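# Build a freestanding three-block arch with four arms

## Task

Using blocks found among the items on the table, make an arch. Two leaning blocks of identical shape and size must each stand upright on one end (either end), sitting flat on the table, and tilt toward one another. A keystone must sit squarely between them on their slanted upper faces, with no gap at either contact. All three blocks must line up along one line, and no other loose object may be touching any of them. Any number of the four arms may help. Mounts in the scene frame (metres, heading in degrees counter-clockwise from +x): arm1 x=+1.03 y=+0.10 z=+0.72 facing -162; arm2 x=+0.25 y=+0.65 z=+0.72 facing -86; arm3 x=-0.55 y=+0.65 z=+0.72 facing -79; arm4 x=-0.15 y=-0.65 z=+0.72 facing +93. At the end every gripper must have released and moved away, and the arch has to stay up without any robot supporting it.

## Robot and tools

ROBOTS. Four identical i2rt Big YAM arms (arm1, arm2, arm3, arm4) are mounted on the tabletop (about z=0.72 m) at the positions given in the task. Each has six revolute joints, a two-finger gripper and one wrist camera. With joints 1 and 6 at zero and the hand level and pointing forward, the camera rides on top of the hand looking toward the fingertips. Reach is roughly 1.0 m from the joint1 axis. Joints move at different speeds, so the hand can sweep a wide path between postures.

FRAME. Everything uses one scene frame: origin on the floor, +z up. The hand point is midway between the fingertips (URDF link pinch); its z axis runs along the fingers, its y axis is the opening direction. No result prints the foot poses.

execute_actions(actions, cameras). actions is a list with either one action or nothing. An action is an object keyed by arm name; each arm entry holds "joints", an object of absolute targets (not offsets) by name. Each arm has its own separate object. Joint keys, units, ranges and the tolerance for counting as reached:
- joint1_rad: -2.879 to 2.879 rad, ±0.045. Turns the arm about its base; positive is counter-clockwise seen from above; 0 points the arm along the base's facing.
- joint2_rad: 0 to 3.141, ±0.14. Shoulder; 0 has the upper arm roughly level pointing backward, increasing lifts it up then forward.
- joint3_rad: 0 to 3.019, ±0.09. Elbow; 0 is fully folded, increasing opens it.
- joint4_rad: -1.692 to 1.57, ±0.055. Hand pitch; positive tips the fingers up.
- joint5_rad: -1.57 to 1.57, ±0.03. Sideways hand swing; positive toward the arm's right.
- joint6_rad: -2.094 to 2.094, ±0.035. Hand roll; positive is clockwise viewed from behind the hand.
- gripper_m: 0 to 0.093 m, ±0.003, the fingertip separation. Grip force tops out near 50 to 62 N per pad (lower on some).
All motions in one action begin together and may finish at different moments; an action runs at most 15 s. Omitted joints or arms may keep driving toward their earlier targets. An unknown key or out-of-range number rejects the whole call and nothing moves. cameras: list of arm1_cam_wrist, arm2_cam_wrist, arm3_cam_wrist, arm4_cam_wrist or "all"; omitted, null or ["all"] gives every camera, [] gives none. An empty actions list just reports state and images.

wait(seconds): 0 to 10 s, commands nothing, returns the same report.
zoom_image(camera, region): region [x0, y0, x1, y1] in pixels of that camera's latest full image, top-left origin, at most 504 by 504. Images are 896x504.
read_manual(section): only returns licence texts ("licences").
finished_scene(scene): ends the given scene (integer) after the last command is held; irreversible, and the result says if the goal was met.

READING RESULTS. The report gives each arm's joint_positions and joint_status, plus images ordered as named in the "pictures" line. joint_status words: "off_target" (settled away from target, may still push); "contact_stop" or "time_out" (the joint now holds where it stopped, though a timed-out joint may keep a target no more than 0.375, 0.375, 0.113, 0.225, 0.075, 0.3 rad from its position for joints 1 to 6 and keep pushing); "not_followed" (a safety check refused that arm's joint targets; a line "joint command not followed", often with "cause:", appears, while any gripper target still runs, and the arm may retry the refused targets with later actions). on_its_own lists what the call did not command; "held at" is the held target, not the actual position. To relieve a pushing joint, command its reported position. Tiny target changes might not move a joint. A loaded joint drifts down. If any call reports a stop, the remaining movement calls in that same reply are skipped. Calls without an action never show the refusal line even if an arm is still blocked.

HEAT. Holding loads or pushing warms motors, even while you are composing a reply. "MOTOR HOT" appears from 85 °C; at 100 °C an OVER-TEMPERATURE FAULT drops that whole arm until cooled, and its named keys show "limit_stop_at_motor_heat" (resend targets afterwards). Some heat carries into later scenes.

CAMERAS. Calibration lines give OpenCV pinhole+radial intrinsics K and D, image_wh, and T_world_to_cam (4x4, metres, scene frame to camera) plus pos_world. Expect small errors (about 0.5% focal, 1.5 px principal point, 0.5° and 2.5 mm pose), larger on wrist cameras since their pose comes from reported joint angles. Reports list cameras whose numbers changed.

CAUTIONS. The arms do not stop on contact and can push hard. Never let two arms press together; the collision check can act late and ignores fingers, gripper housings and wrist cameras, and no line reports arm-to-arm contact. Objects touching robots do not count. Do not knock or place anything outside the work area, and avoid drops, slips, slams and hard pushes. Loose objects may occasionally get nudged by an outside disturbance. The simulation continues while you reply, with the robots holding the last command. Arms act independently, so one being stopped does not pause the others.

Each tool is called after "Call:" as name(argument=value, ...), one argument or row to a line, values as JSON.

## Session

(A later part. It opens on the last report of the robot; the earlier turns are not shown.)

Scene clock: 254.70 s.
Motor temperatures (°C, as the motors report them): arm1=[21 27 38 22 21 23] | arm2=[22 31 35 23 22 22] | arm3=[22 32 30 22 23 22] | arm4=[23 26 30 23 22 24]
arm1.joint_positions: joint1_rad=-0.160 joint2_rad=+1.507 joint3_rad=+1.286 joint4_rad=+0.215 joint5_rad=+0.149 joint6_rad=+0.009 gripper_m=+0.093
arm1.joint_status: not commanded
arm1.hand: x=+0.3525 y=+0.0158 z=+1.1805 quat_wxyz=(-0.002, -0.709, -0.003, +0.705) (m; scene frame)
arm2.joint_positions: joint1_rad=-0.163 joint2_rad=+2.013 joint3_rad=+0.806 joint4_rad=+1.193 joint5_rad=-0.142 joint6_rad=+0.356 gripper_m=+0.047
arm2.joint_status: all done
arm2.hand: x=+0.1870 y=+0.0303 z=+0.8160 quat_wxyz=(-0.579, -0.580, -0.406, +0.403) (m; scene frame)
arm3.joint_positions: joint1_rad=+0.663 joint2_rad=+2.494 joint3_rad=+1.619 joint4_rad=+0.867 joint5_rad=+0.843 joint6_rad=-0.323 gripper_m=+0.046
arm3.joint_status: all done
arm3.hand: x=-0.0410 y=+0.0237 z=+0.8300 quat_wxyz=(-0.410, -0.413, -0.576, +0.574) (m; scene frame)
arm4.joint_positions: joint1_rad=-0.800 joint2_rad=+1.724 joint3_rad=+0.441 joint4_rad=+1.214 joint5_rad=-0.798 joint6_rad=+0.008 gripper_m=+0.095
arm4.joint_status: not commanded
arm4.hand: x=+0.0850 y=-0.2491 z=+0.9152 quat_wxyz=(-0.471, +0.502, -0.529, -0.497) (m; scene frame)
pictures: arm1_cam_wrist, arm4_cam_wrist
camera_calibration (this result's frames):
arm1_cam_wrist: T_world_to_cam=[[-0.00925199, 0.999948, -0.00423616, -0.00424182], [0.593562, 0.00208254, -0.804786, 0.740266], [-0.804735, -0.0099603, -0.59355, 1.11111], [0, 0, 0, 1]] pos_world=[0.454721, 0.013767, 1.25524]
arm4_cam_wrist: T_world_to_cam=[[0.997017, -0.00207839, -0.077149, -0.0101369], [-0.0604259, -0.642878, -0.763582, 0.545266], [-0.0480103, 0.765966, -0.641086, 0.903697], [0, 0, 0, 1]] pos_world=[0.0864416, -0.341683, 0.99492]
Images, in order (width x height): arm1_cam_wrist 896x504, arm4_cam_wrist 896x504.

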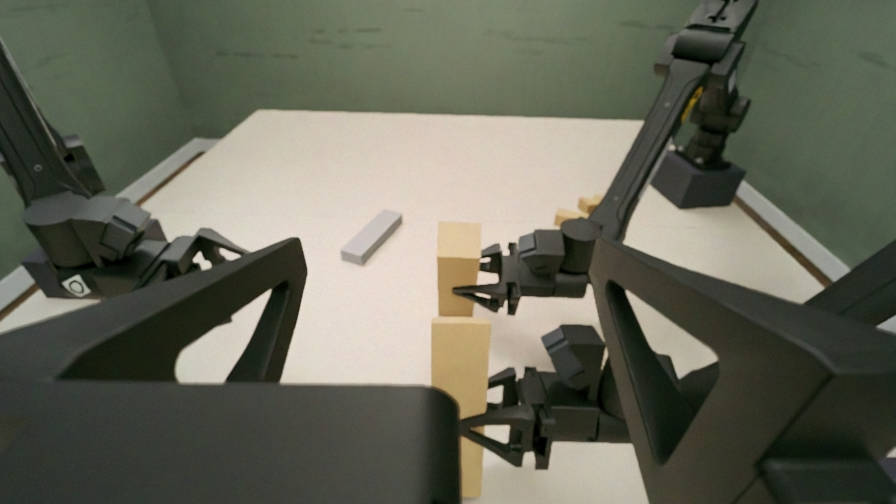

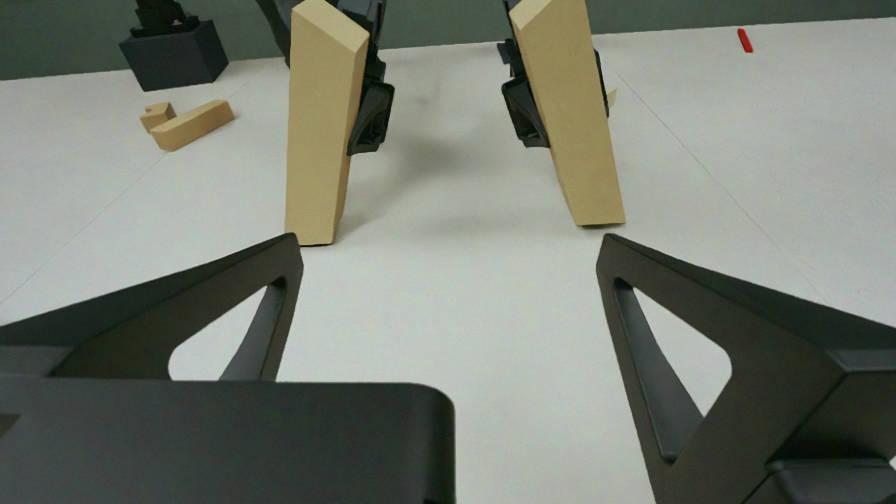

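Call:
execute_actions(
  actions=[
    {"arm2":{"joints":{"joint2_rad":2.025,"joint4_rad":1.255}},"arm4":{"joints":{"joint2_rad":1.2,"joint3_rad":1.2,"joint4_rad":0.4,"joint5_rad":0}}},
  ],
  cameras=[],
)

Call:
execute_actions(
  actions=[
    {"arm4":{"joints":{"joint1_rad":-0.373,"joint2_rad":1.63,"joint3_rad":1.77,"joint4_rad":-1.03}}},
  ],
  cameras=["arm1_cam_wrist","arm4_cam_wrist"],
)

Scene clock: 264.60 s.
Motor temperatures (°C, as the motors report them): arm1=[21 27 38 22 21 23] | arm2=[22 31 33 23 22 22] | arm3=[22 32 30 22 23 22] | arm4=[23 26 30 23 22 24]
arm1.joint_positions: joint1_rad=-0.160 joint2_rad=+1.507 joint3_rad=+1.286 joint4_rad=+0.215 joint5_rad=+0.149 joint6_rad=+0.009 gripper_m=+0.093
arm1.joint_status: not commanded
arm1.hand: x=+0.3525 y=+0.0158 z=+1.1805 quat_wxyz=(-0.002, -0.709, -0.003, +0.705) (m; scene frame)
arm2.joint_positions: joint1_rad=-0.163 joint2_rad=+2.038 joint3_rad=+0.806 joint4_rad=+1.211 joint5_rad=-0.142 joint6_rad=+0.356 gripper_m=+0.047
arm2.joint_status: all done
arm2.hand: x=+0.1871 y=+0.0314 z=+0.8052 quat_wxyz=(-0.577, -0.583, -0.407, +0.402) (m; scene frame)
arm3.joint_positions: joint1_rad=+0.663 joint2_rad=+2.494 joint3_rad=+1.619 joint4_rad=+0.867 joint5_rad=+0.843 joint6_rad=-0.323 gripper_m=+0.046
arm3.joint_status: not commanded
arm3.hand: x=-0.0410 y=+0.0237 z=+0.8300 quat_wxyz=(-0.410, -0.413, -0.576, +0.574) (m; scene frame)
arm4.joint_positions: joint1_rad=-0.800 joint2_rad=+1.201 joint3_rad=+1.164 joint4_rad=+0.411 joint5_rad=-0.003 joint6_rad=+0.008 gripper_m=+0.095
arm4.joint_status: all done
arm4.hand: x=+0.2471 y=-0.2530 z=+1.3851 quat_wxyz=(-0.763, +0.218, -0.523, -0.311) (m; scene frame)
pictures: none
No camera images: the call's "cameras" was empty. Leave "cameras" out to get every camera's image.

Scene clock: 266.37 s.
Motor temperatures (°C, as the motors report them): arm1=[21 27 38 22 21 23] | arm2=[22 31 33 23 22 22] | arm3=[22 32 30 22 23 22] | arm4=[23 26 32 23 22 24]
arm1.joint_positions: joint1_rad=-0.160 joint2_rad=+1.507 joint3_rad=+1.286 joint4_rad=+0.215 joint5_rad=+0.149 joint6_rad=+0.009 gripper_m=+0.093
arm1.joint_status: not commanded
arm1.hand: x=+0.3525 y=+0.0158 z=+1.1805 quat_wxyz=(-0.002, -0.709, -0.003, +0.705) (m; scene frame)
arm2.joint_positions: joint1_rad=-0.163 joint2_rad=+2.038 joint3_rad=+0.806 joint4_rad=+1.211 joint5_rad=-0.142 joint6_rad=+0.356 gripper_m=+0.047
arm2.joint_status: not commanded
arm2.hand: x=+0.1871 y=+0.0314 z=+0.8052 quat_wxyz=(-0.577, -0.583, -0.407, +0.402) (m; scene frame)
arm3.joint_positions: joint1_rad=+0.663 joint2_rad=+2.494 joint3_rad=+1.619 joint4_rad=+0.867 joint5_rad=+0.843 joint6_rad=-0.323 gripper_m=+0.046
arm3.joint_status: not commanded
arm3.hand: x=-0.0410 y=+0.0237 z=+0.8300 quat_wxyz=(-0.410, -0.413, -0.576, +0.574) (m; scene frame)
arm4.joint_positions: joint1_rad=-0.371 joint2_rad=+1.634 joint3_rad=+1.708 joint4_rad=-1.017 joint5_rad=-0.002 joint6_rad=+0.008 gripper_m=+0.095
arm4.joint_status: all done
arm4.hand: x=+0.0781 y=-0.0513 z=+1.1311 quat_wxyz=(-0.252, +0.538, -0.787, -0.169) (m; scene frame)
pictures: arm1_cam_wrist, arm4_cam_wrist
camera_calibration (this result's frames):
arm1_cam_wrist: T_world_to_cam=[[-0.00925199, 0.999948, -0.00423616, -0.00424182], [0.593562, 0.00208254, -0.804786, 0.740266], [-0.804735, -0.0099603, -0.59355, 1.11111], [0, 0, 0, 1]] pos_world=[0.454721, 0.013767, 1.25524]
arm4_cam_wrist: T_world_to_cam=[[0.923955, -0.382342, -0.0110573, -0.0747854], [-0.382097, -0.923921, 0.0193046, -0.0379326], [-0.0175971, -0.0136116, -0.999753, 1.25363], [0, 0, 0, 1]] pos_world=[0.0766645, -0.0465765, 1.25322]
Images, in order (width x height): arm1_cam_wrist 896x504, arm4_cam_wrist 896x504.

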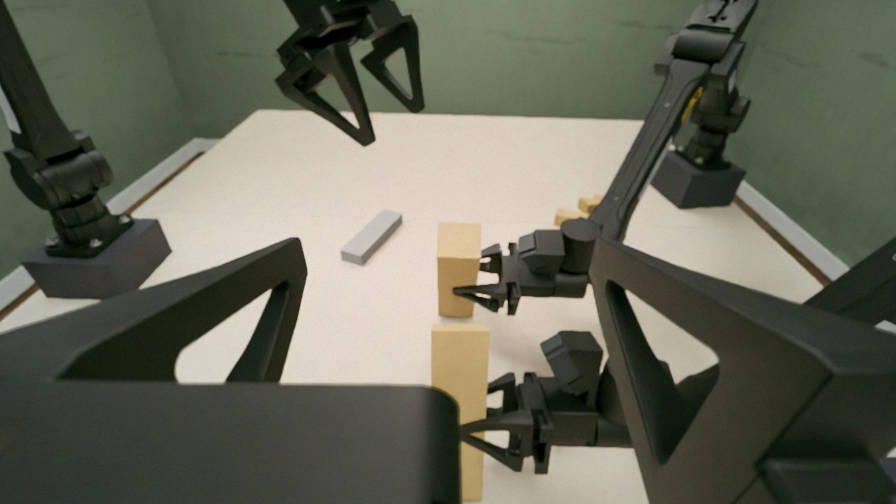

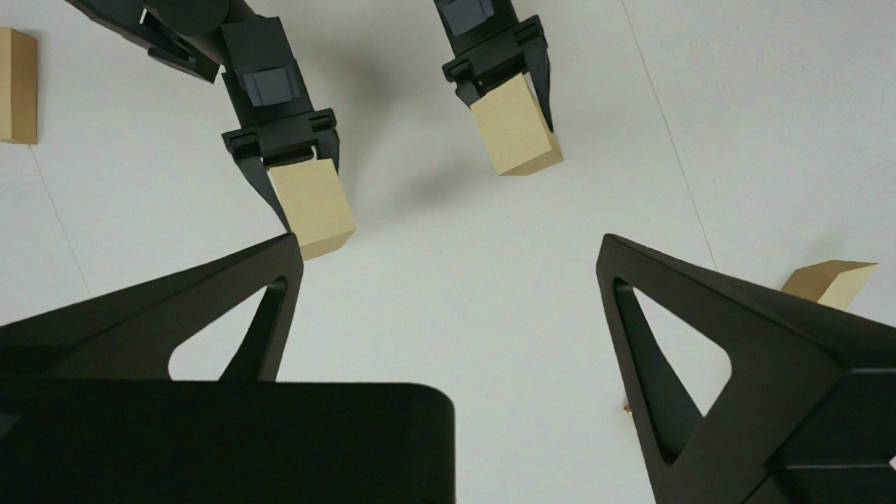

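Call:
zoom_image(
  camera="arm4_cam_wrist",
  region=[250, 50, 590, 270],
)

Region (250, 50, 590, 270) of arm4_cam_wrist's 896x504 image, scaled by 1.482, with more detail than that image has; it fills the top 326 rows of this view, and the rest is white.

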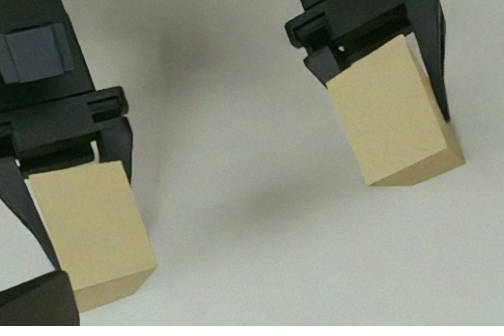

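Call:
execute_actions(
  actions=[
    {"arm2":{"joints":{"joint5_rad":-0.105}},"arm3":{"joints":{"joint5_rad":0.79}}},
  ],
  cameras=["arm4_cam_wrist"],
)

Call:
zoom_image(
  camera="arm4_cam_wrist",
  region=[250, 50, 590, 270],
)

Scene clock: 281.47 s.
Motor temperatures (°C, as the motors report them): arm1=[21 27 38 22 21 23] | arm2=[22 31 33 23 22 22] | arm3=[22 32 30 22 23 22] | arm4=[23 28 39 23 22 24]
arm1.joint_positions: joint1_rad=-0.160 joint2_rad=+1.507 joint3_rad=+1.286 joint4_rad=+0.215 joint5_rad=+0.149 joint6_rad=+0.009 gripper_m=+0.093
arm1.joint_status: not commanded
arm1.hand: x=+0.3525 y=+0.0158 z=+1.1805 quat_wxyz=(-0.002, -0.709, -0.003, +0.705) (m; scene frame)
arm2.joint_positions: joint1_rad=-0.163 joint2_rad=+2.038 joint3_rad=+0.806 joint4_rad=+1.211 joint5_rad=-0.108 joint6_rad=+0.356 gripper_m=+0.047
arm2.joint_status: all done
arm2.hand: x=+0.1812 y=+0.0315 z=+0.8052 quat_wxyz=(-0.571, -0.589, -0.397, +0.411) (m; scene frame)
arm3.joint_positions: joint1_rad=+0.663 joint2_rad=+2.494 joint3_rad=+1.619 joint4_rad=+0.867 joint5_rad=+0.793 joint6_rad=-0.323 gripper_m=+0.046
arm3.joint_status: all done
arm3.hand: x=-0.0324 y=+0.0239 z=+0.8299 quat_wxyz=(-0.424, -0.398, -0.586, +0.564) (m; scene frame)
arm4.joint_positions: joint1_rad=-0.371 joint2_rad=+1.634 joint3_rad=+1.708 joint4_rad=-1.017 joint5_rad=-0.002 joint6_rad=+0.008 gripper_m=+0.095
arm4.joint_status: not commanded
arm4.hand: x=+0.0781 y=-0.0513 z=+1.1311 quat_wxyz=(-0.252, +0.538, -0.787, -0.169) (m; scene frame)
pictures: arm4_cam_wrist
camera_calibration (this result's frames):
arm4_cam_wrist: T_world_to_cam=[[0.923955, -0.382342, -0.0110573, -0.0747854], [-0.382097, -0.923921, 0.0193046, -0.0379326], [-0.0175971, -0.0136116, -0.999753, 1.25363], [0, 0, 0, 1]] pos_world=[0.0766645, -0.0465765, 1.25322]
Images, in order (width x height): arm4_cam_wrist 896x504.

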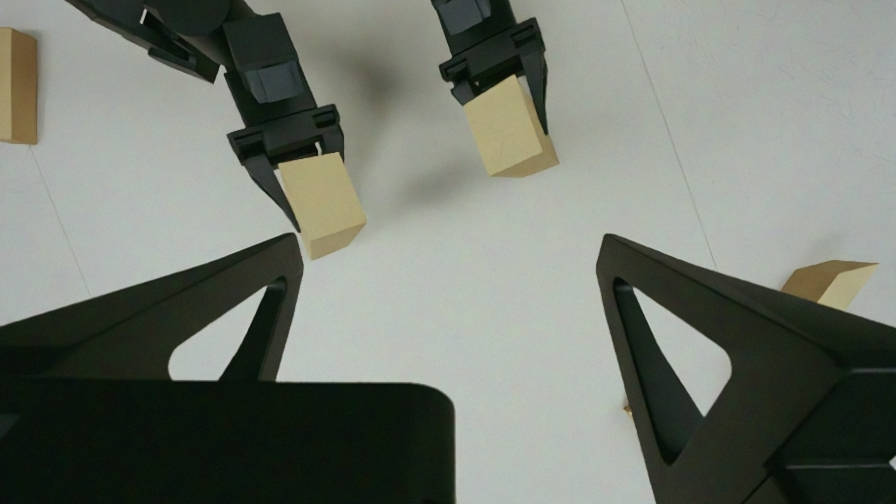

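Region (250, 50, 590, 270) of arm4_cam_wrist's 896x504 image, scaled by 1.482, with more detail than that image has; it fills the top 326 rows of this view, and the rest is white.

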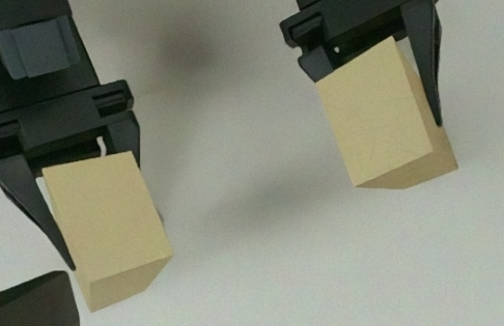

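Call:
execute_actions(
  actions=[
    {"arm1":{"joints":{"joint2_rad":1.3,"joint3_rad":0.8,"joint4_rad":0.5}},"arm2":{"joints":{"joint1_rad":-0.14,"joint5_rad":-0.092}},"arm4":{"joints":{"joint1_rad":-1.03,"joint3_rad":1.9,"joint4_rad":-1.42}}},
  ],
  cameras=[],
)

Call:
execute_actions(
  actions=[
    {"arm4":{"joints":{"joint2_rad":2.24,"joint3_rad":2.16}}},
  ],
  cameras=["arm1_cam_wrist","arm4_cam_wrist"],
)

Scene clock: 295.23 s.
Motor temperatures (°C, as the motors report them): arm1=[21 27 39 22 21 23] | arm2=[22 32 32 23 22 22] | arm3=[22 33 30 22 23 22] | arm4=[23 29 43 23 22 24]
arm1.joint_positions: joint1_rad=-0.160 joint2_rad=+1.307 joint3_rad=+0.781 joint4_rad=+0.489 joint5_rad=+0.149 joint6_rad=+0.009 gripper_m=+0.093
arm1.joint_status: all done
arm1.hand: x=+0.4703 y=+0.0354 z=+1.0662 quat_wxyz=(+0.000, -0.719, -0.004, +0.695) (m; scene frame)
arm2.joint_positions: joint1_rad=-0.151 joint2_rad=+2.038 joint3_rad=+0.806 joint4_rad=+1.211 joint5_rad=-0.094 joint6_rad=+0.356 gripper_m=+0.047
arm2.joint_status: all done
arm2.hand: x=+0.1866 y=+0.0307 z=+0.8052 quat_wxyz=(-0.570, -0.590, -0.397, +0.412) (m; scene frame)
arm3.joint_positions: joint1_rad=+0.663 joint2_rad=+2.494 joint3_rad=+1.619 joint4_rad=+0.867 joint5_rad=+0.793 joint6_rad=-0.323 gripper_m=+0.046
arm3.joint_status: not commanded
arm3.hand: x=-0.0324 y=+0.0239 z=+0.8299 quat_wxyz=(-0.424, -0.398, -0.586, +0.564) (m; scene frame)
arm4.joint_positions: joint1_rad=-1.035 joint2_rad=+1.633 joint3_rad=+1.856 joint4_rad=-1.407 joint5_rad=+0.002 joint6_rad=+0.008 gripper_m=+0.095
arm4.joint_status: all done
arm4.hand: x=+0.3447 y=-0.3506 z=+1.1649 quat_wxyz=(-0.186, +0.259, -0.947, -0.044) (m; scene frame)
pictures: none
No camera images: the call's "cameras" was empty. Leave "cameras" out to get every camera's image.

Scene clock: 297.00 s.
Motor temperatures (°C, as the motors report them): arm1=[21 27 39 22 21 23] | arm2=[22 32 32 23 22 22] | arm3=[22 33 30 22 23 22] | arm4=[23 30 43 23 22 24]
arm1.joint_positions: joint1_rad=-0.160 joint2_rad=+1.307 joint3_rad=+0.781 joint4_rad=+0.489 joint5_rad=+0.149 joint6_rad=+0.009 gripper_m=+0.093
arm1.joint_status: not commanded
arm1.hand: x=+0.4703 y=+0.0354 z=+1.0662 quat_wxyz=(+0.000, -0.719, -0.004, +0.695) (m; scene frame)
arm2.joint_positions: joint1_rad=-0.151 joint2_rad=+2.038 joint3_rad=+0.806 joint4_rad=+1.211 joint5_rad=-0.094 joint6_rad=+0.356 gripper_m=+0.047
arm2.joint_status: not commanded
arm2.hand: x=+0.1866 y=+0.0307 z=+0.8052 quat_wxyz=(-0.570, -0.590, -0.397, +0.412) (m; scene frame)
arm3.joint_positions: joint1_rad=+0.663 joint2_rad=+2.494 joint3_rad=+1.619 joint4_rad=+0.867 joint5_rad=+0.793 joint6_rad=-0.323 gripper_m=+0.046
arm3.joint_status: not commanded
arm3.hand: x=-0.0324 y=+0.0239 z=+0.8299 quat_wxyz=(-0.424, -0.398, -0.586, +0.564) (m; scene frame)
arm4.joint_positions: joint1_rad=-1.035 joint2_rad=+2.229 joint3_rad=+2.138 joint4_rad=-1.412 joint5_rad=+0.002 joint6_rad=+0.008 gripper_m=+0.095
arm4.joint_status: all done
arm4.hand: x=+0.4540 y=-0.2896 z=+0.9116 quat_wxyz=(-0.033, +0.263, -0.964, -0.001) (m; scene frame)
pictures: arm1_cam_wrist, arm4_cam_wrist
camera_calibration (this result's frames):
arm1_cam_wrist: T_world_to_cam=[[-0.00890036, 0.99996, 0.000166576, -0.028099], [0.617255, 0.00562507, -0.786743, 0.54785], [-0.786713, -0.00689948, -0.617281, 1.15499], [0, 0, 0, 1]] pos_world=[0.570229, 0.032985, 1.14397]
arm4_cam_wrist: T_world_to_cam=[[0.48547, -0.874154, 0.0131743, -0.481115], [-0.739216, -0.402392, 0.540037, -0.271845], [-0.466774, -0.27191, -0.841538, 1.02241], [0, 0, 0, 1]] pos_world=[0.509847, -0.251954, 1.01354]
Images, in order (width x height): arm1_cam_wrist 896x504, arm4_cam_wrist 896x504.

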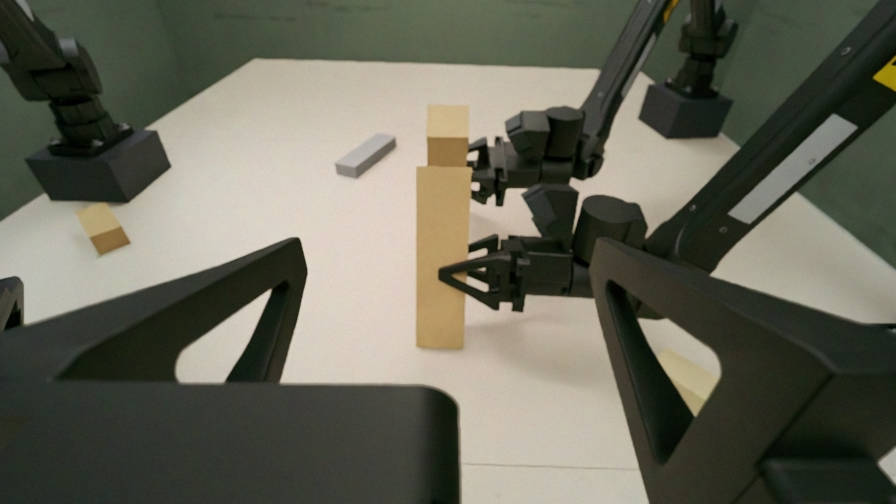

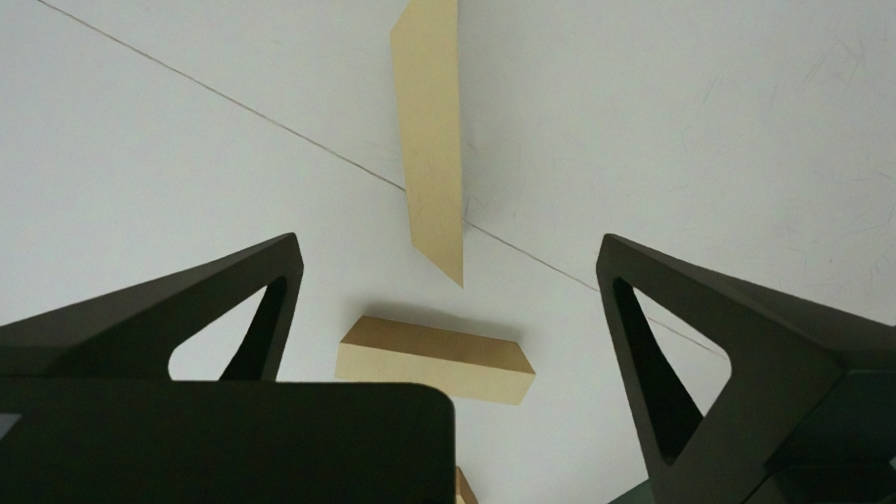

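Call:
execute_actions(
  actions=[
    {"arm4":{"joints":{"joint1_rad":-1.013,"joint2_rad":2.36,"joint3_rad":1.975,"joint4_rad":-1.15,"joint6_rad":-0.045}}},
  ],
  cameras=["arm4_cam_wrist"],
)

Scene clock: 303.80 s.
Motor temperatures (°C, as the motors report them): arm1=[21 26 39 22 21 23] | arm2=[22 32 32 23 22 22] | arm3=[22 33 31 22 23 22] | arm4=[23 31 42 23 22 24]
arm1.joint_positions: joint1_rad=-0.160 joint2_rad=+1.307 joint3_rad=+0.781 joint4_rad=+0.489 joint5_rad=+0.149 joint6_rad=+0.009 gripper_m=+0.093
arm1.joint_status: not commanded
arm1.hand: x=+0.4703 y=+0.0354 z=+1.0662 quat_wxyz=(+0.000, -0.719, -0.004, +0.695) (m; scene frame)
arm2.joint_positions: joint1_rad=-0.151 joint2_rad=+2.038 joint3_rad=+0.806 joint4_rad=+1.211 joint5_rad=-0.094 joint6_rad=+0.356 gripper_m=+0.047
arm2.joint_status: not commanded
arm2.hand: x=+0.1866 y=+0.0307 z=+0.8052 quat_wxyz=(-0.570, -0.590, -0.397, +0.412) (m; scene frame)
arm3.joint_positions: joint1_rad=+0.663 joint2_rad=+2.494 joint3_rad=+1.619 joint4_rad=+0.867 joint5_rad=+0.793 joint6_rad=-0.323 gripper_m=+0.046
arm3.joint_status: not commanded
arm3.hand: x=-0.0324 y=+0.0239 z=+0.8299 quat_wxyz=(-0.424, -0.398, -0.586, +0.564) (m; scene frame)
arm4.joint_positions: joint1_rad=-1.022 joint2_rad=+2.363 joint3_rad=+1.970 joint4_rad=-1.163 joint5_rad=-0.002 joint6_rad=-0.033 gripper_m=+0.095
arm4.joint_status: all done
arm4.hand: x=+0.4425 y=-0.2883 z=+0.7589 quat_wxyz=(-0.007, +0.289, -0.957, +0.005) (m; scene frame)
pictures: arm4_cam_wrist
camera_calibration (this result's frames):
arm4_cam_wrist: T_world_to_cam=[[0.531768, -0.846807, 0.0118957, -0.483969], [-0.690786, -0.42558, 0.584548, -0.259174], [-0.489936, -0.319061, -0.811272, 0.862559], [0, 0, 0, 1]] pos_world=[0.500924, -0.244919, 0.857027]
Images, in order (width x height): arm4_cam_wrist 896x504.

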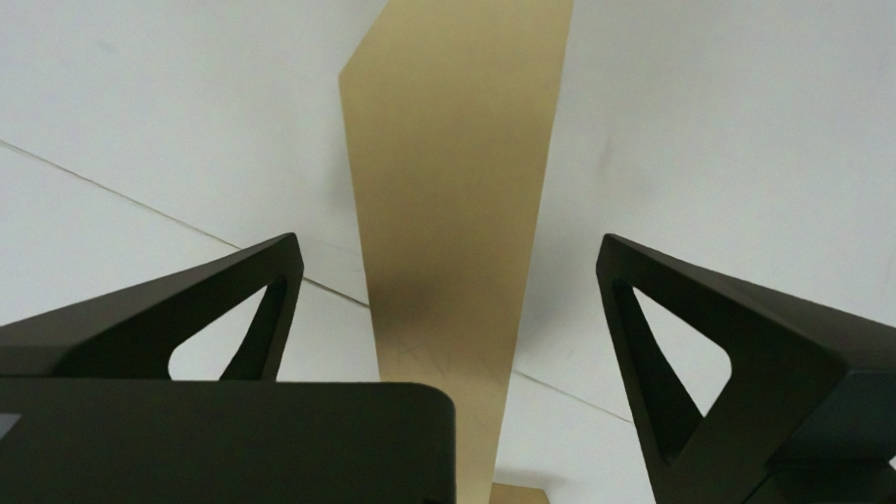

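Call:
execute_actions(
  actions=[
    {"arm4":{"joints":{"gripper_m":0}}},
  ],
  cameras=[],
)

Call:
execute_actions(
  actions=[
    {"arm4":{"joints":{"joint2_rad":1.7,"joint3_rad":1.7}}},
  ],
  cameras=[],
)

Call:
execute_actions(
  actions=[
    {"arm4":{"joints":{"joint2_rad":1.6,"joint3_rad":1.15,"joint4_rad":0.6,"joint5_rad":-0.39,"joint6_rad":-1.58,"joint1_rad":-0.75}}},
  ],
  cameras=[],
)

Call:
execute_actions(
  actions=[
    {"arm4":{"joints":{"joint1_rad":-0.421,"joint2_rad":1.8,"joint4_rad":0.7}}},
  ],
)

Scene clock: 316.17 s.
Motor temperatures (°C, as the motors report them): arm1=[21 26 39 22 21 23] | arm2=[22 32 32 23 22 22] | arm3=[22 33 31 22 23 22] | arm4=[23 34 39 23 22 24]
arm1.joint_positions: joint1_rad=-0.160 joint2_rad=+1.307 joint3_rad=+0.781 joint4_rad=+0.489 joint5_rad=+0.149 joint6_rad=+0.009 gripper_m=+0.093
arm1.joint_status: not commanded
arm1.hand: x=+0.4703 y=+0.0354 z=+1.0662 quat_wxyz=(+0.000, -0.719, -0.004, +0.695) (m; scene frame)
arm2.joint_positions: joint1_rad=-0.151 joint2_rad=+2.038 joint3_rad=+0.806 joint4_rad=+1.211 joint5_rad=-0.094 joint6_rad=+0.356 gripper_m=+0.047
arm2.joint_status: not commanded
arm2.hand: x=+0.1866 y=+0.0307 z=+0.8052 quat_wxyz=(-0.570, -0.590, -0.397, +0.412) (m; scene frame)
arm3.joint_positions: joint1_rad=+0.663 joint2_rad=+2.494 joint3_rad=+1.619 joint4_rad=+0.867 joint5_rad=+0.793 joint6_rad=-0.323 gripper_m=+0.046
arm3.joint_status: not commanded
arm3.hand: x=-0.0324 y=+0.0239 z=+0.8299 quat_wxyz=(-0.424, -0.398, -0.586, +0.564) (m; scene frame)
arm4.joint_positions: joint1_rad=-1.022 joint2_rad=+2.363 joint3_rad=+1.970 joint4_rad=-1.162 joint5_rad=-0.001 joint6_rad=-0.035 gripper_m=+0.032
arm4.joint_status: gripper_m off_target (ended at +0.032, target +0.000)
arm4.hand: x=+0.4428 y=-0.2882 z=+0.7589 quat_wxyz=(-0.008, +0.289, -0.957, +0.005) (m; scene frame)
pictures: none
No camera images: the call's "cameras" was empty. Leave "cameras" out to get every camera's image.

Scene clock: 317.90 s.
Motor temperatures (°C, as the motors report them): arm1=[21 26 39 22 21 23] | arm2=[22 32 32 23 22 22] | arm3=[22 33 31 22 23 22] | arm4=[23 34 39 23 22 24]
arm1.joint_positions: joint1_rad=-0.160 joint2_rad=+1.307 joint3_rad=+0.781 joint4_rad=+0.489 joint5_rad=+0.149 joint6_rad=+0.009 gripper_m=+0.093
arm1.joint_status: not commanded
arm1.hand: x=+0.4703 y=+0.0354 z=+1.0662 quat_wxyz=(+0.000, -0.719, -0.004, +0.695) (m; scene frame)
arm2.joint_positions: joint1_rad=-0.151 joint2_rad=+2.038 joint3_rad=+0.806 joint4_rad=+1.211 joint5_rad=-0.094 joint6_rad=+0.356 gripper_m=+0.047
arm2.joint_status: not commanded
arm2.hand: x=+0.1866 y=+0.0307 z=+0.8052 quat_wxyz=(-0.570, -0.590, -0.397, +0.412) (m; scene frame)
arm3.joint_positions: joint1_rad=+0.663 joint2_rad=+2.494 joint3_rad=+1.619 joint4_rad=+0.867 joint5_rad=+0.793 joint6_rad=-0.323 gripper_m=+0.046
arm3.joint_status: not commanded
arm3.hand: x=-0.0324 y=+0.0239 z=+0.8299 quat_wxyz=(-0.424, -0.398, -0.586, +0.564) (m; scene frame)
arm4.joint_positions: joint1_rad=-1.022 joint2_rad=+1.721 joint3_rad=+1.689 joint4_rad=-1.155 joint5_rad=-0.001 joint6_rad=-0.035 gripper_m=+0.032
arm4.joint_status: all done
arm4.hand: x=+0.3764 y=-0.3239 z=+1.0584 quat_wxyz=(-0.185, +0.285, -0.939, -0.042) (m; scene frame)
pictures: none
No camera images: the call's "cameras" was empty. Leave "cameras" out to get every camera's image.

Scene clock: 320.03 s.
Motor temperatures (°C, as the motors report them): arm1=[21 26 39 22 21 23] | arm2=[22 32 32 23 22 22] | arm3=[22 33 31 22 23 22] | arm4=[23 33 39 23 22 24]
arm1.joint_positions: joint1_rad=-0.160 joint2_rad=+1.307 joint3_rad=+0.781 joint4_rad=+0.489 joint5_rad=+0.149 joint6_rad=+0.009 gripper_m=+0.093
arm1.joint_status: not commanded
arm1.hand: x=+0.4703 y=+0.0354 z=+1.0662 quat_wxyz=(+0.000, -0.719, -0.004, +0.695) (m; scene frame)
arm2.joint_positions: joint1_rad=-0.151 joint2_rad=+2.038 joint3_rad=+0.806 joint4_rad=+1.211 joint5_rad=-0.094 joint6_rad=+0.356 gripper_m=+0.047
arm2.joint_status: not commanded
arm2.hand: x=+0.1866 y=+0.0307 z=+0.8052 quat_wxyz=(-0.570, -0.590, -0.397, +0.412) (m; scene frame)
arm3.joint_positions: joint1_rad=+0.663 joint2_rad=+2.494 joint3_rad=+1.619 joint4_rad=+0.867 joint5_rad=+0.793 joint6_rad=-0.323 gripper_m=+0.046
arm3.joint_status: not commanded
arm3.hand: x=-0.0324 y=+0.0239 z=+0.8299 quat_wxyz=(-0.424, -0.398, -0.586, +0.564) (m; scene frame)
arm4.joint_positions: joint1_rad=-0.752 joint2_rad=+1.618 joint3_rad=+1.132 joint4_rad=+0.566 joint5_rad=-0.388 joint6_rad=-1.569 gripper_m=+0.032
arm4.joint_status: all done
arm4.hand: x=+0.2623 y=-0.1068 z=+1.1456 quat_wxyz=(-0.715, +0.676, -0.109, +0.144) (m; scene frame)
pictures: none
No camera images: the call's "cameras" was empty. Leave "cameras" out to get every camera's image.

Scene clock: 321.43 s.
Motor temperatures (°C, as the motors report them): arm1=[21 26 39 22 21 23] | arm2=[22 32 32 23 22 22] | arm3=[22 34 31 22 23 22] | arm4=[23 33 39 23 22 24]
arm1.joint_positions: joint1_rad=-0.160 joint2_rad=+1.307 joint3_rad=+0.781 joint4_rad=+0.489 joint5_rad=+0.149 joint6_rad=+0.009 gripper_m=+0.093
arm1.joint_status: not commanded
arm1.hand: x=+0.4703 y=+0.0354 z=+1.0662 quat_wxyz=(+0.000, -0.719, -0.004, +0.695) (m; scene frame)
arm2.joint_positions: joint1_rad=-0.151 joint2_rad=+2.038 joint3_rad=+0.806 joint4_rad=+1.211 joint5_rad=-0.094 joint6_rad=+0.356 gripper_m=+0.047
arm2.joint_status: not commanded
arm2.hand: x=+0.1866 y=+0.0307 z=+0.8052 quat_wxyz=(-0.570, -0.590, -0.397, +0.412) (m; scene frame)
arm3.joint_positions: joint1_rad=+0.663 joint2_rad=+2.494 joint3_rad=+1.619 joint4_rad=+0.867 joint5_rad=+0.793 joint6_rad=-0.323 gripper_m=+0.046
arm3.joint_status: not commanded
arm3.hand: x=-0.0324 y=+0.0239 z=+0.8299 quat_wxyz=(-0.424, -0.398, -0.586, +0.564) (m; scene frame)
arm4.joint_positions: joint1_rad=-0.426 joint2_rad=+1.818 joint3_rad=+1.132 joint4_rad=+0.672 joint5_rad=-0.390 joint6_rad=-1.571 gripper_m=+0.032
arm4.joint_status: all done
arm4.hand: x=+0.0804 y=+0.0245 z=+1.0327 quat_wxyz=(-0.697, +0.716, -0.011, +0.012) (m; scene frame)
pictures: arm1_cam_wrist, arm2_cam_wrist, arm3_cam_wrist, arm4_cam_wrist
camera_calibration (this result's frames):
arm1_cam_wrist: T_world_to_cam=[[-0.00890036, 0.99996, 0.000166576, -0.028099], [0.617255, 0.00562507, -0.786743, 0.54785], [-0.786713, -0.00689948, -0.617281, 1.15499], [0, 0, 0, 1]] pos_world=[0.570229, 0.032985, 1.14397]
arm2_cam_wrist: T_world_to_cam=[[-0.94307, 0.0324909, -0.331004, 0.439694], [0.286795, 0.583426, -0.759844, 0.544367], [0.168428, -0.811516, -0.559529, 0.567078], [0, 0, 0, 1]] pos_world=[0.163028, 0.128309, 0.876471]
arm3_cam_wrist: T_world_to_cam=[[-0.945113, -0.0324901, 0.325125, -0.298607], [-0.282328, 0.58209, -0.762536, 0.613293], [-0.164477, -0.812475, -0.559314, 0.598844], [0, 0, 0, 1]] pos_world=[-0.010571, 0.119852, 0.899685]
arm4_cam_wrist: T_world_to_cam=[[0.0249636, 0.0276351, 0.999306, -1.03014], [0.784879, -0.619644, -0.00247127, -0.0439256], [0.619145, 0.784397, -0.0371587, 0.0914756], [0, 0, 0, 1]] pos_world=[0.00355568, -0.0705033, 1.03272]
Images, in order (width x height): arm1_cam_wrist 896x504, arm2_cam_wrist 896x504, arm3_cam_wrist 896x504, arm4_cam_wrist 896x504.

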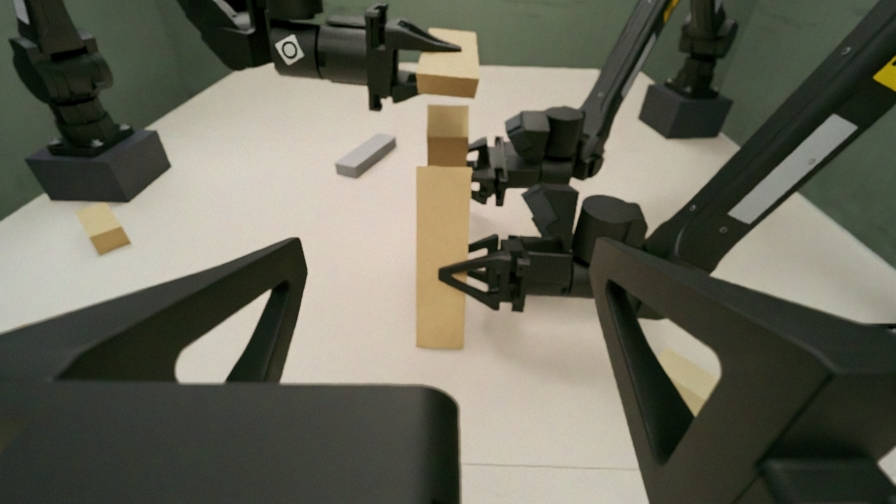

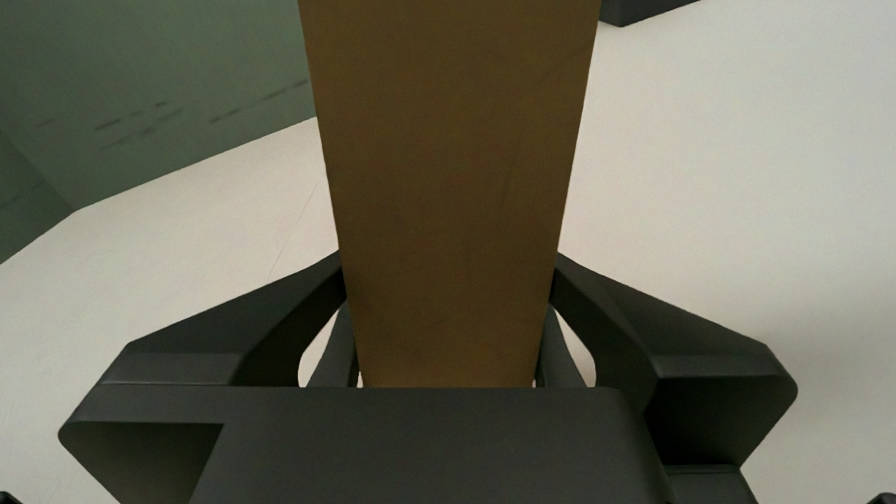

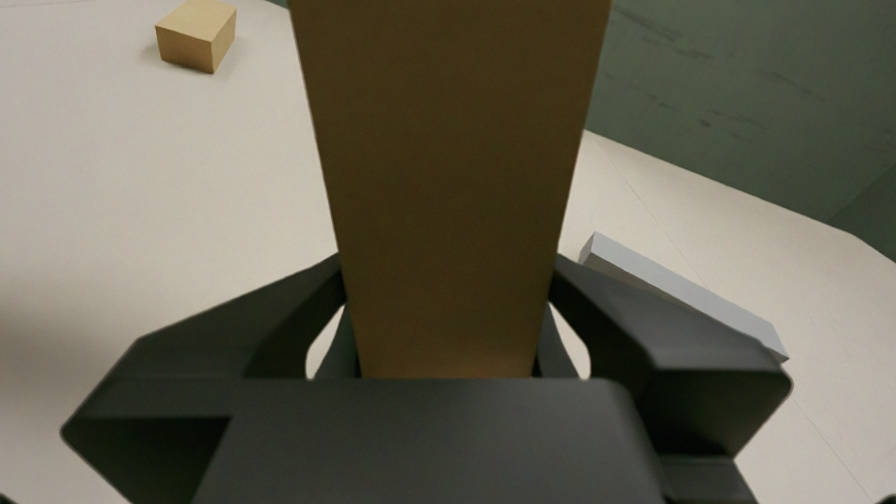

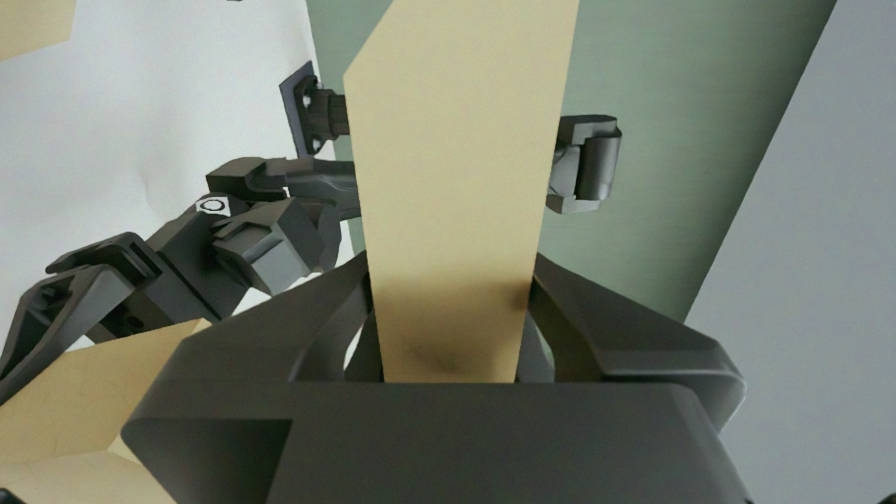

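Call:
execute_actions(
  actions=[
    {"arm2":{"joints":{"joint2_rad":2.05,"joint4_rad":1.28}},"arm3":{"joints":{"joint2_rad":2.505,"joint4_rad":0.915}},"arm4":{"joints":{"joint2_rad":1.97,"joint3_rad":1.09,"joint4_rad":0.95,"joint5_rad":-0.41}}},
  ],
  cameras=["arm1_cam_wrist","arm4_cam_wrist"],
)

Call:
zoom_image(
  camera="arm1_cam_wrist",
  region=[340, 40, 560, 370],
)

Scene clock: 329.17 s.
Motor temperatures (°C, as the motors report them): arm1=[21 26 39 22 21 23] | arm2=[22 32 32 23 22 22] | arm3=[22 34 31 22 23 22] | arm4=[23 33 38 23 22 24]
arm1.joint_positions: joint1_rad=-0.160 joint2_rad=+1.307 joint3_rad=+0.781 joint4_rad=+0.489 joint5_rad=+0.149 joint6_rad=+0.009 gripper_m=+0.093
arm1.joint_status: not commanded
arm1.hand: x=+0.4703 y=+0.0354 z=+1.0662 quat_wxyz=(+0.000, -0.719, -0.004, +0.695) (m; scene frame)
arm2.joint_positions: joint1_rad=-0.151 joint2_rad=+2.059 joint3_rad=+0.806 joint4_rad=+1.238 joint5_rad=-0.094 joint6_rad=+0.358 gripper_m=+0.047
arm2.joint_status: all done
arm2.hand: x=+0.1866 y=+0.0318 z=+0.7997 quat_wxyz=(-0.572, -0.588, -0.395, +0.413) (m; scene frame)
arm3.joint_positions: joint1_rad=+0.663 joint2_rad=+2.508 joint3_rad=+1.619 joint4_rad=+0.882 joint5_rad=+0.792 joint6_rad=-0.325 gripper_m=+0.046
arm3.joint_status: all done
arm3.hand: x=-0.0336 y=+0.0251 z=+0.8221 quat_wxyz=(-0.424, -0.398, -0.586, +0.564) (m; scene frame)
arm4.joint_positions: joint1_rad=-0.428 joint2_rad=+1.994 joint3_rad=+1.083 joint4_rad=+0.917 joint5_rad=-0.408 joint6_rad=-1.569 gripper_m=+0.032
arm4.joint_status: all done
arm4.hand: x=+0.0782 y=+0.0208 z=+0.9444 quat_wxyz=(-0.704, +0.710, -0.004, +0.008) (m; scene frame)
pictures: arm1_cam_wrist, arm4_cam_wrist
camera_calibration (this result's frames):
arm1_cam_wrist: T_world_to_cam=[[-0.00890036, 0.99996, 0.000166576, -0.028099], [0.617255, 0.00562507, -0.786743, 0.54785], [-0.786713, -0.00689948, -0.617281, 1.15499], [0, 0, 0, 1]] pos_world=[0.570229, 0.032985, 1.14397]
arm4_cam_wrist: T_world_to_cam=[[0.0181711, 0.00957303, 0.999789, -0.941323], [0.794624, -0.60704, -0.00862979, -0.0399253], [0.606829, 0.794614, -0.0186375, 0.075736], [0, 0, 0, 1]] pos_world=[0.00287162, -0.0754057, 0.942191]
Images, in order (width x height): arm1_cam_wrist 896x504, arm4_cam_wrist 896x504.

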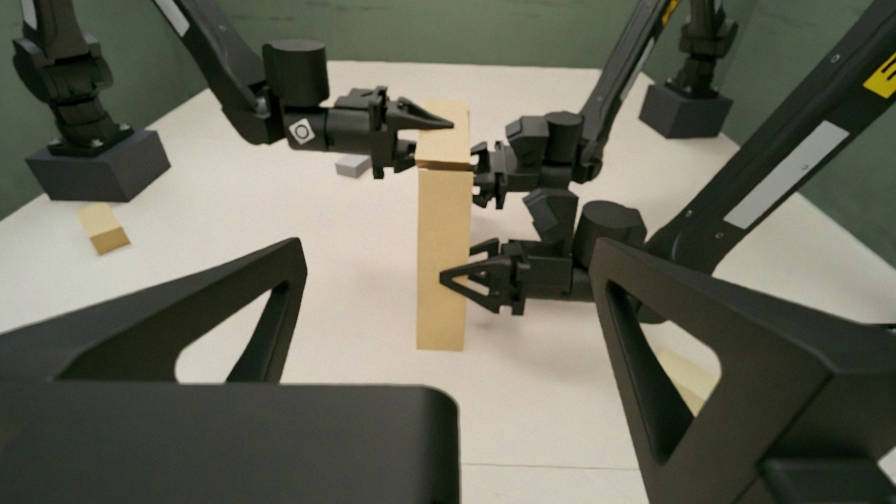

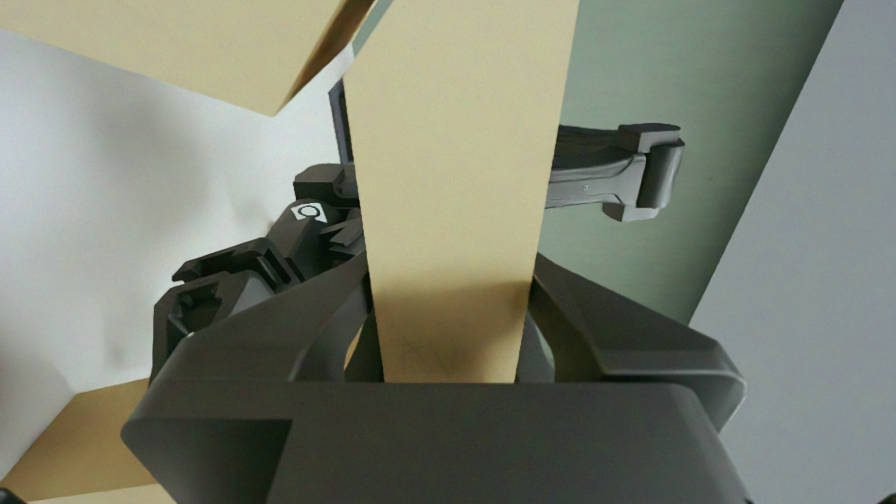

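Region (340, 40, 560, 370) of arm1_cam_wrist's 896x504 image, scaled by 1.527, with more detail than that image has.

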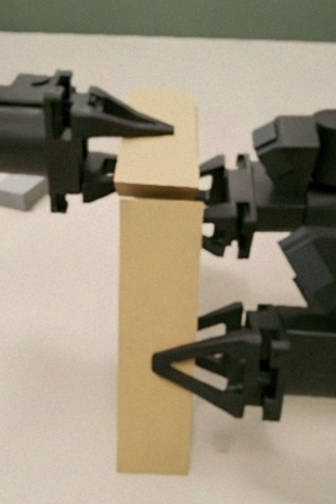

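Call:
execute_actions(
  actions=[
    {"arm1":{"joints":{"joint1_rad":0.33,"joint2_rad":1.97,"joint3_rad":1.61,"joint4_rad":0.42,"joint5_rad":1.33}},"arm4":{"joints":{"joint4_rad":0.975,"joint5_rad":-0.383}}},
  ],
  cameras=["arm1_cam_wrist","arm4_cam_wrist"],
)

Scene clock: 338.17 s.
Motor temperatures (°C, as the motors report them): arm1=[21 26 39 22 21 23] | arm2=[22 32 32 23 22 22] | arm3=[22 34 31 22 23 22] | arm4=[23 33 37 23 22 24]
arm1.joint_positions: joint1_rad=+0.337 joint2_rad=+1.977 joint3_rad=+1.566 joint4_rad=+0.422 joint5_rad=+1.327 joint6_rad=+0.009 gripper_m=+0.093
arm1.joint_status: all done
arm1.hand: x=+0.3729 y=-0.1951 z=+1.0512 quat_wxyz=(+0.231, -0.663, +0.237, +0.672) (m; scene frame)
arm2.joint_positions: joint1_rad=-0.151 joint2_rad=+2.059 joint3_rad=+0.806 joint4_rad=+1.238 joint5_rad=-0.094 joint6_rad=+0.358 gripper_m=+0.047
arm2.joint_status: not commanded
arm2.hand: x=+0.1866 y=+0.0318 z=+0.7997 quat_wxyz=(-0.572, -0.588, -0.395, +0.413) (m; scene frame)
arm3.joint_positions: joint1_rad=+0.663 joint2_rad=+2.508 joint3_rad=+1.619 joint4_rad=+0.882 joint5_rad=+0.792 joint6_rad=-0.325 gripper_m=+0.046
arm3.joint_status: not commanded
arm3.hand: x=-0.0336 y=+0.0251 z=+0.8221 quat_wxyz=(-0.424, -0.398, -0.586, +0.564) (m; scene frame)
arm4.joint_positions: joint1_rad=-0.428 joint2_rad=+1.994 joint3_rad=+1.083 joint4_rad=+0.941 joint5_rad=-0.385 joint6_rad=-1.569 gripper_m=+0.032
arm4.joint_status: all done
arm4.hand: x=+0.0820 y=+0.0207 z=+0.9500 quat_wxyz=(-0.712, +0.702, -0.008, +0.020) (m; scene frame)
pictures: arm1_cam_wrist, arm4_cam_wrist
camera_calibration (this result's frames):
arm1_cam_wrist: T_world_to_cam=[[0.621673, 0.783058, -0.0185264, -0.0562971], [0.446059, -0.373372, -0.813403, 0.61535], [-0.643859, 0.497407, -0.581405, 1.07483], [0, 0, 0, 1]] pos_world=[0.452554, -0.260788, 1.1244]
arm4_cam_wrist: T_world_to_cam=[[0.00828861, -0.0129064, 0.999882, -0.945841], [0.78104, -0.624312, -0.0145331, -0.0358859], [0.624426, 0.781069, 0.00490577, 0.0501007], [0, 0, 0, 1]] pos_world=[0.00458384, -0.0737435, 0.944962]
Images, in order (width x height): arm1_cam_wrist 896x504, arm4_cam_wrist 896x504.

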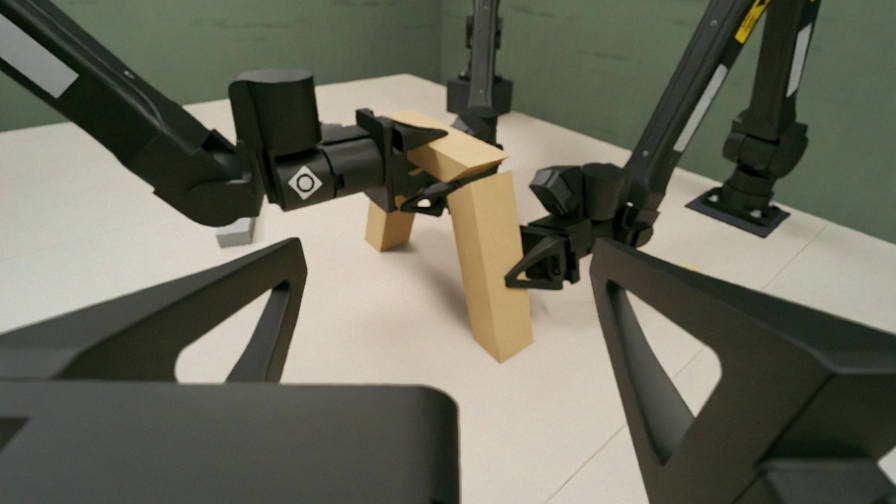

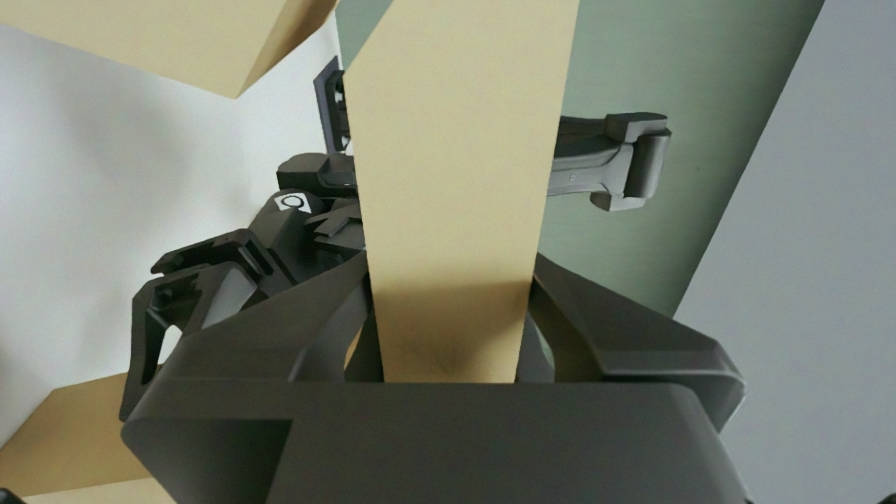

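Call:
execute_actions(
  actions=[
    {"arm4":{"joints":{"joint2_rad":2.008,"joint4_rad":1.0}}},
  ],
  cameras=["arm1_cam_wrist","arm4_cam_wrist"],
)

Call:
zoom_image(
  camera="arm1_cam_wrist",
  region=[350, 90, 550, 270],
)

Scene clock: 343.77 s.
Motor temperatures (°C, as the motors report them): arm1=[21 27 40 22 21 23] | arm2=[22 32 32 23 22 22] | arm3=[22 34 31 22 23 22] | arm4=[23 33 36 23 22 24]
arm1.joint_positions: joint1_rad=+0.337 joint2_rad=+1.977 joint3_rad=+1.566 joint4_rad=+0.422 joint5_rad=+1.327 joint6_rad=+0.009 gripper_m=+0.093
arm1.joint_status: not commanded
arm1.hand: x=+0.3729 y=-0.1951 z=+1.0512 quat_wxyz=(+0.231, -0.663, +0.237, +0.672) (m; scene frame)
arm2.joint_positions: joint1_rad=-0.151 joint2_rad=+2.059 joint3_rad=+0.806 joint4_rad=+1.238 joint5_rad=-0.094 joint6_rad=+0.358 gripper_m=+0.047
arm2.joint_status: not commanded
arm2.hand: x=+0.1866 y=+0.0318 z=+0.7997 quat_wxyz=(-0.572, -0.588, -0.395, +0.413) (m; scene frame)
arm3.joint_positions: joint1_rad=+0.663 joint2_rad=+2.508 joint3_rad=+1.619 joint4_rad=+0.882 joint5_rad=+0.792 joint6_rad=-0.325 gripper_m=+0.046
arm3.joint_status: not commanded
arm3.hand: x=-0.0336 y=+0.0251 z=+0.8221 quat_wxyz=(-0.424, -0.398, -0.586, +0.564) (m; scene frame)
arm4.joint_positions: joint1_rad=-0.428 joint2_rad=+2.010 joint3_rad=+1.083 joint4_rad=+0.967 joint5_rad=-0.385 joint6_rad=-1.569 gripper_m=+0.032
arm4.joint_status: all done
arm4.hand: x=+0.0821 y=+0.0207 z=+0.9451 quat_wxyz=(-0.715, +0.699, -0.007, +0.021) (m; scene frame)
pictures: arm1_cam_wrist, arm4_cam_wrist
camera_calibration (this result's frames):
arm1_cam_wrist: T_world_to_cam=[[0.621673, 0.783058, -0.0185264, -0.0562971], [0.446059, -0.373372, -0.813403, 0.61535], [-0.643859, 0.497407, -0.581405, 1.07483], [0, 0, 0, 1]] pos_world=[0.452554, -0.260788, 1.1244]
arm4_cam_wrist: T_world_to_cam=[[0.0042054, -0.0219413, 0.99975, -0.940266], [0.781171, -0.624086, -0.0169826, -0.0336944], [0.624303, 0.781048, 0.0145154, 0.0409821], [0, 0, 0, 1]] pos_world=[0.00469008, -0.0736678, 0.938864]
Images, in order (width x height): arm1_cam_wrist 896x504, arm4_cam_wrist 896x504.

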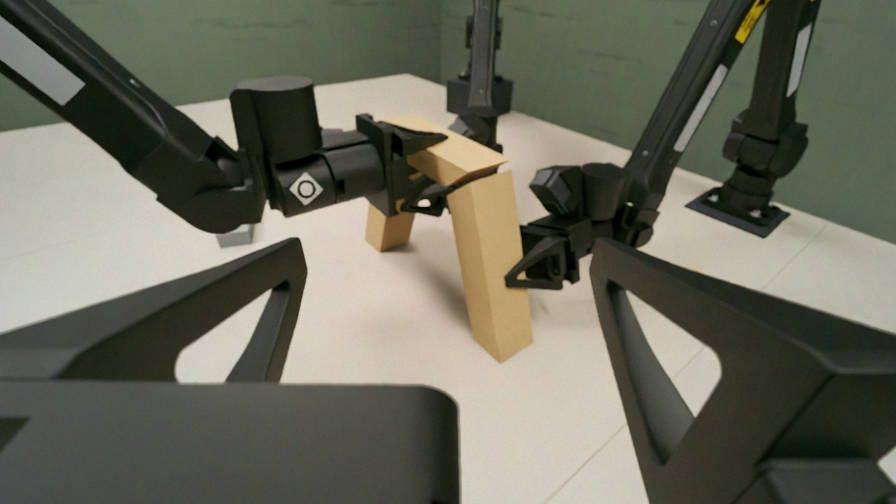

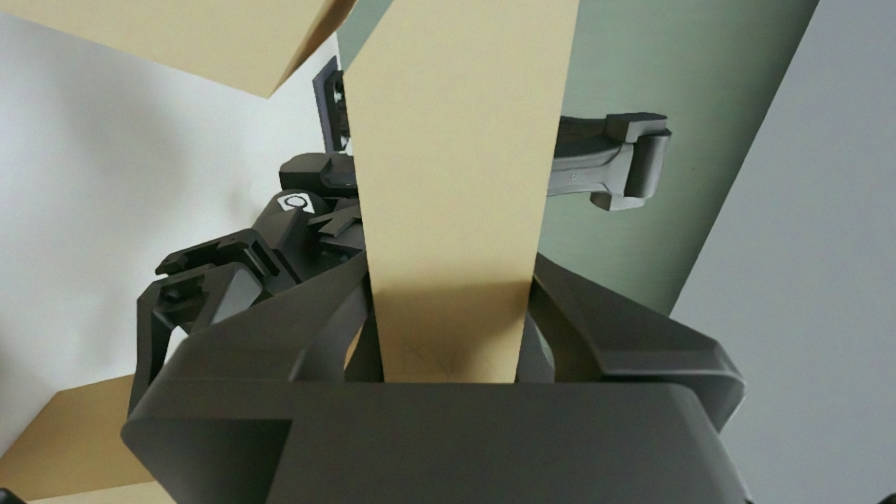

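Region (350, 90, 550, 270) of arm1_cam_wrist's 896x504 image, scaled by 2.520, with more detail than that image has; it fills the top 454 rows of this view, and the rest is white.

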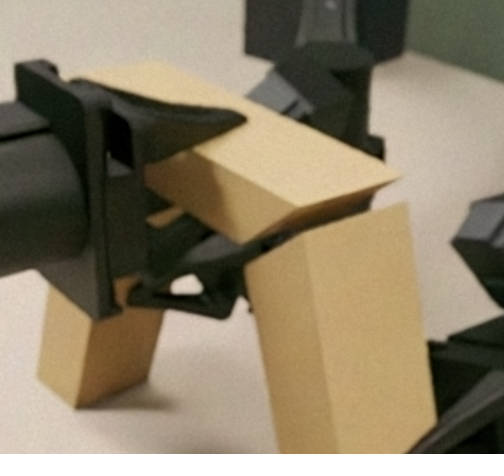

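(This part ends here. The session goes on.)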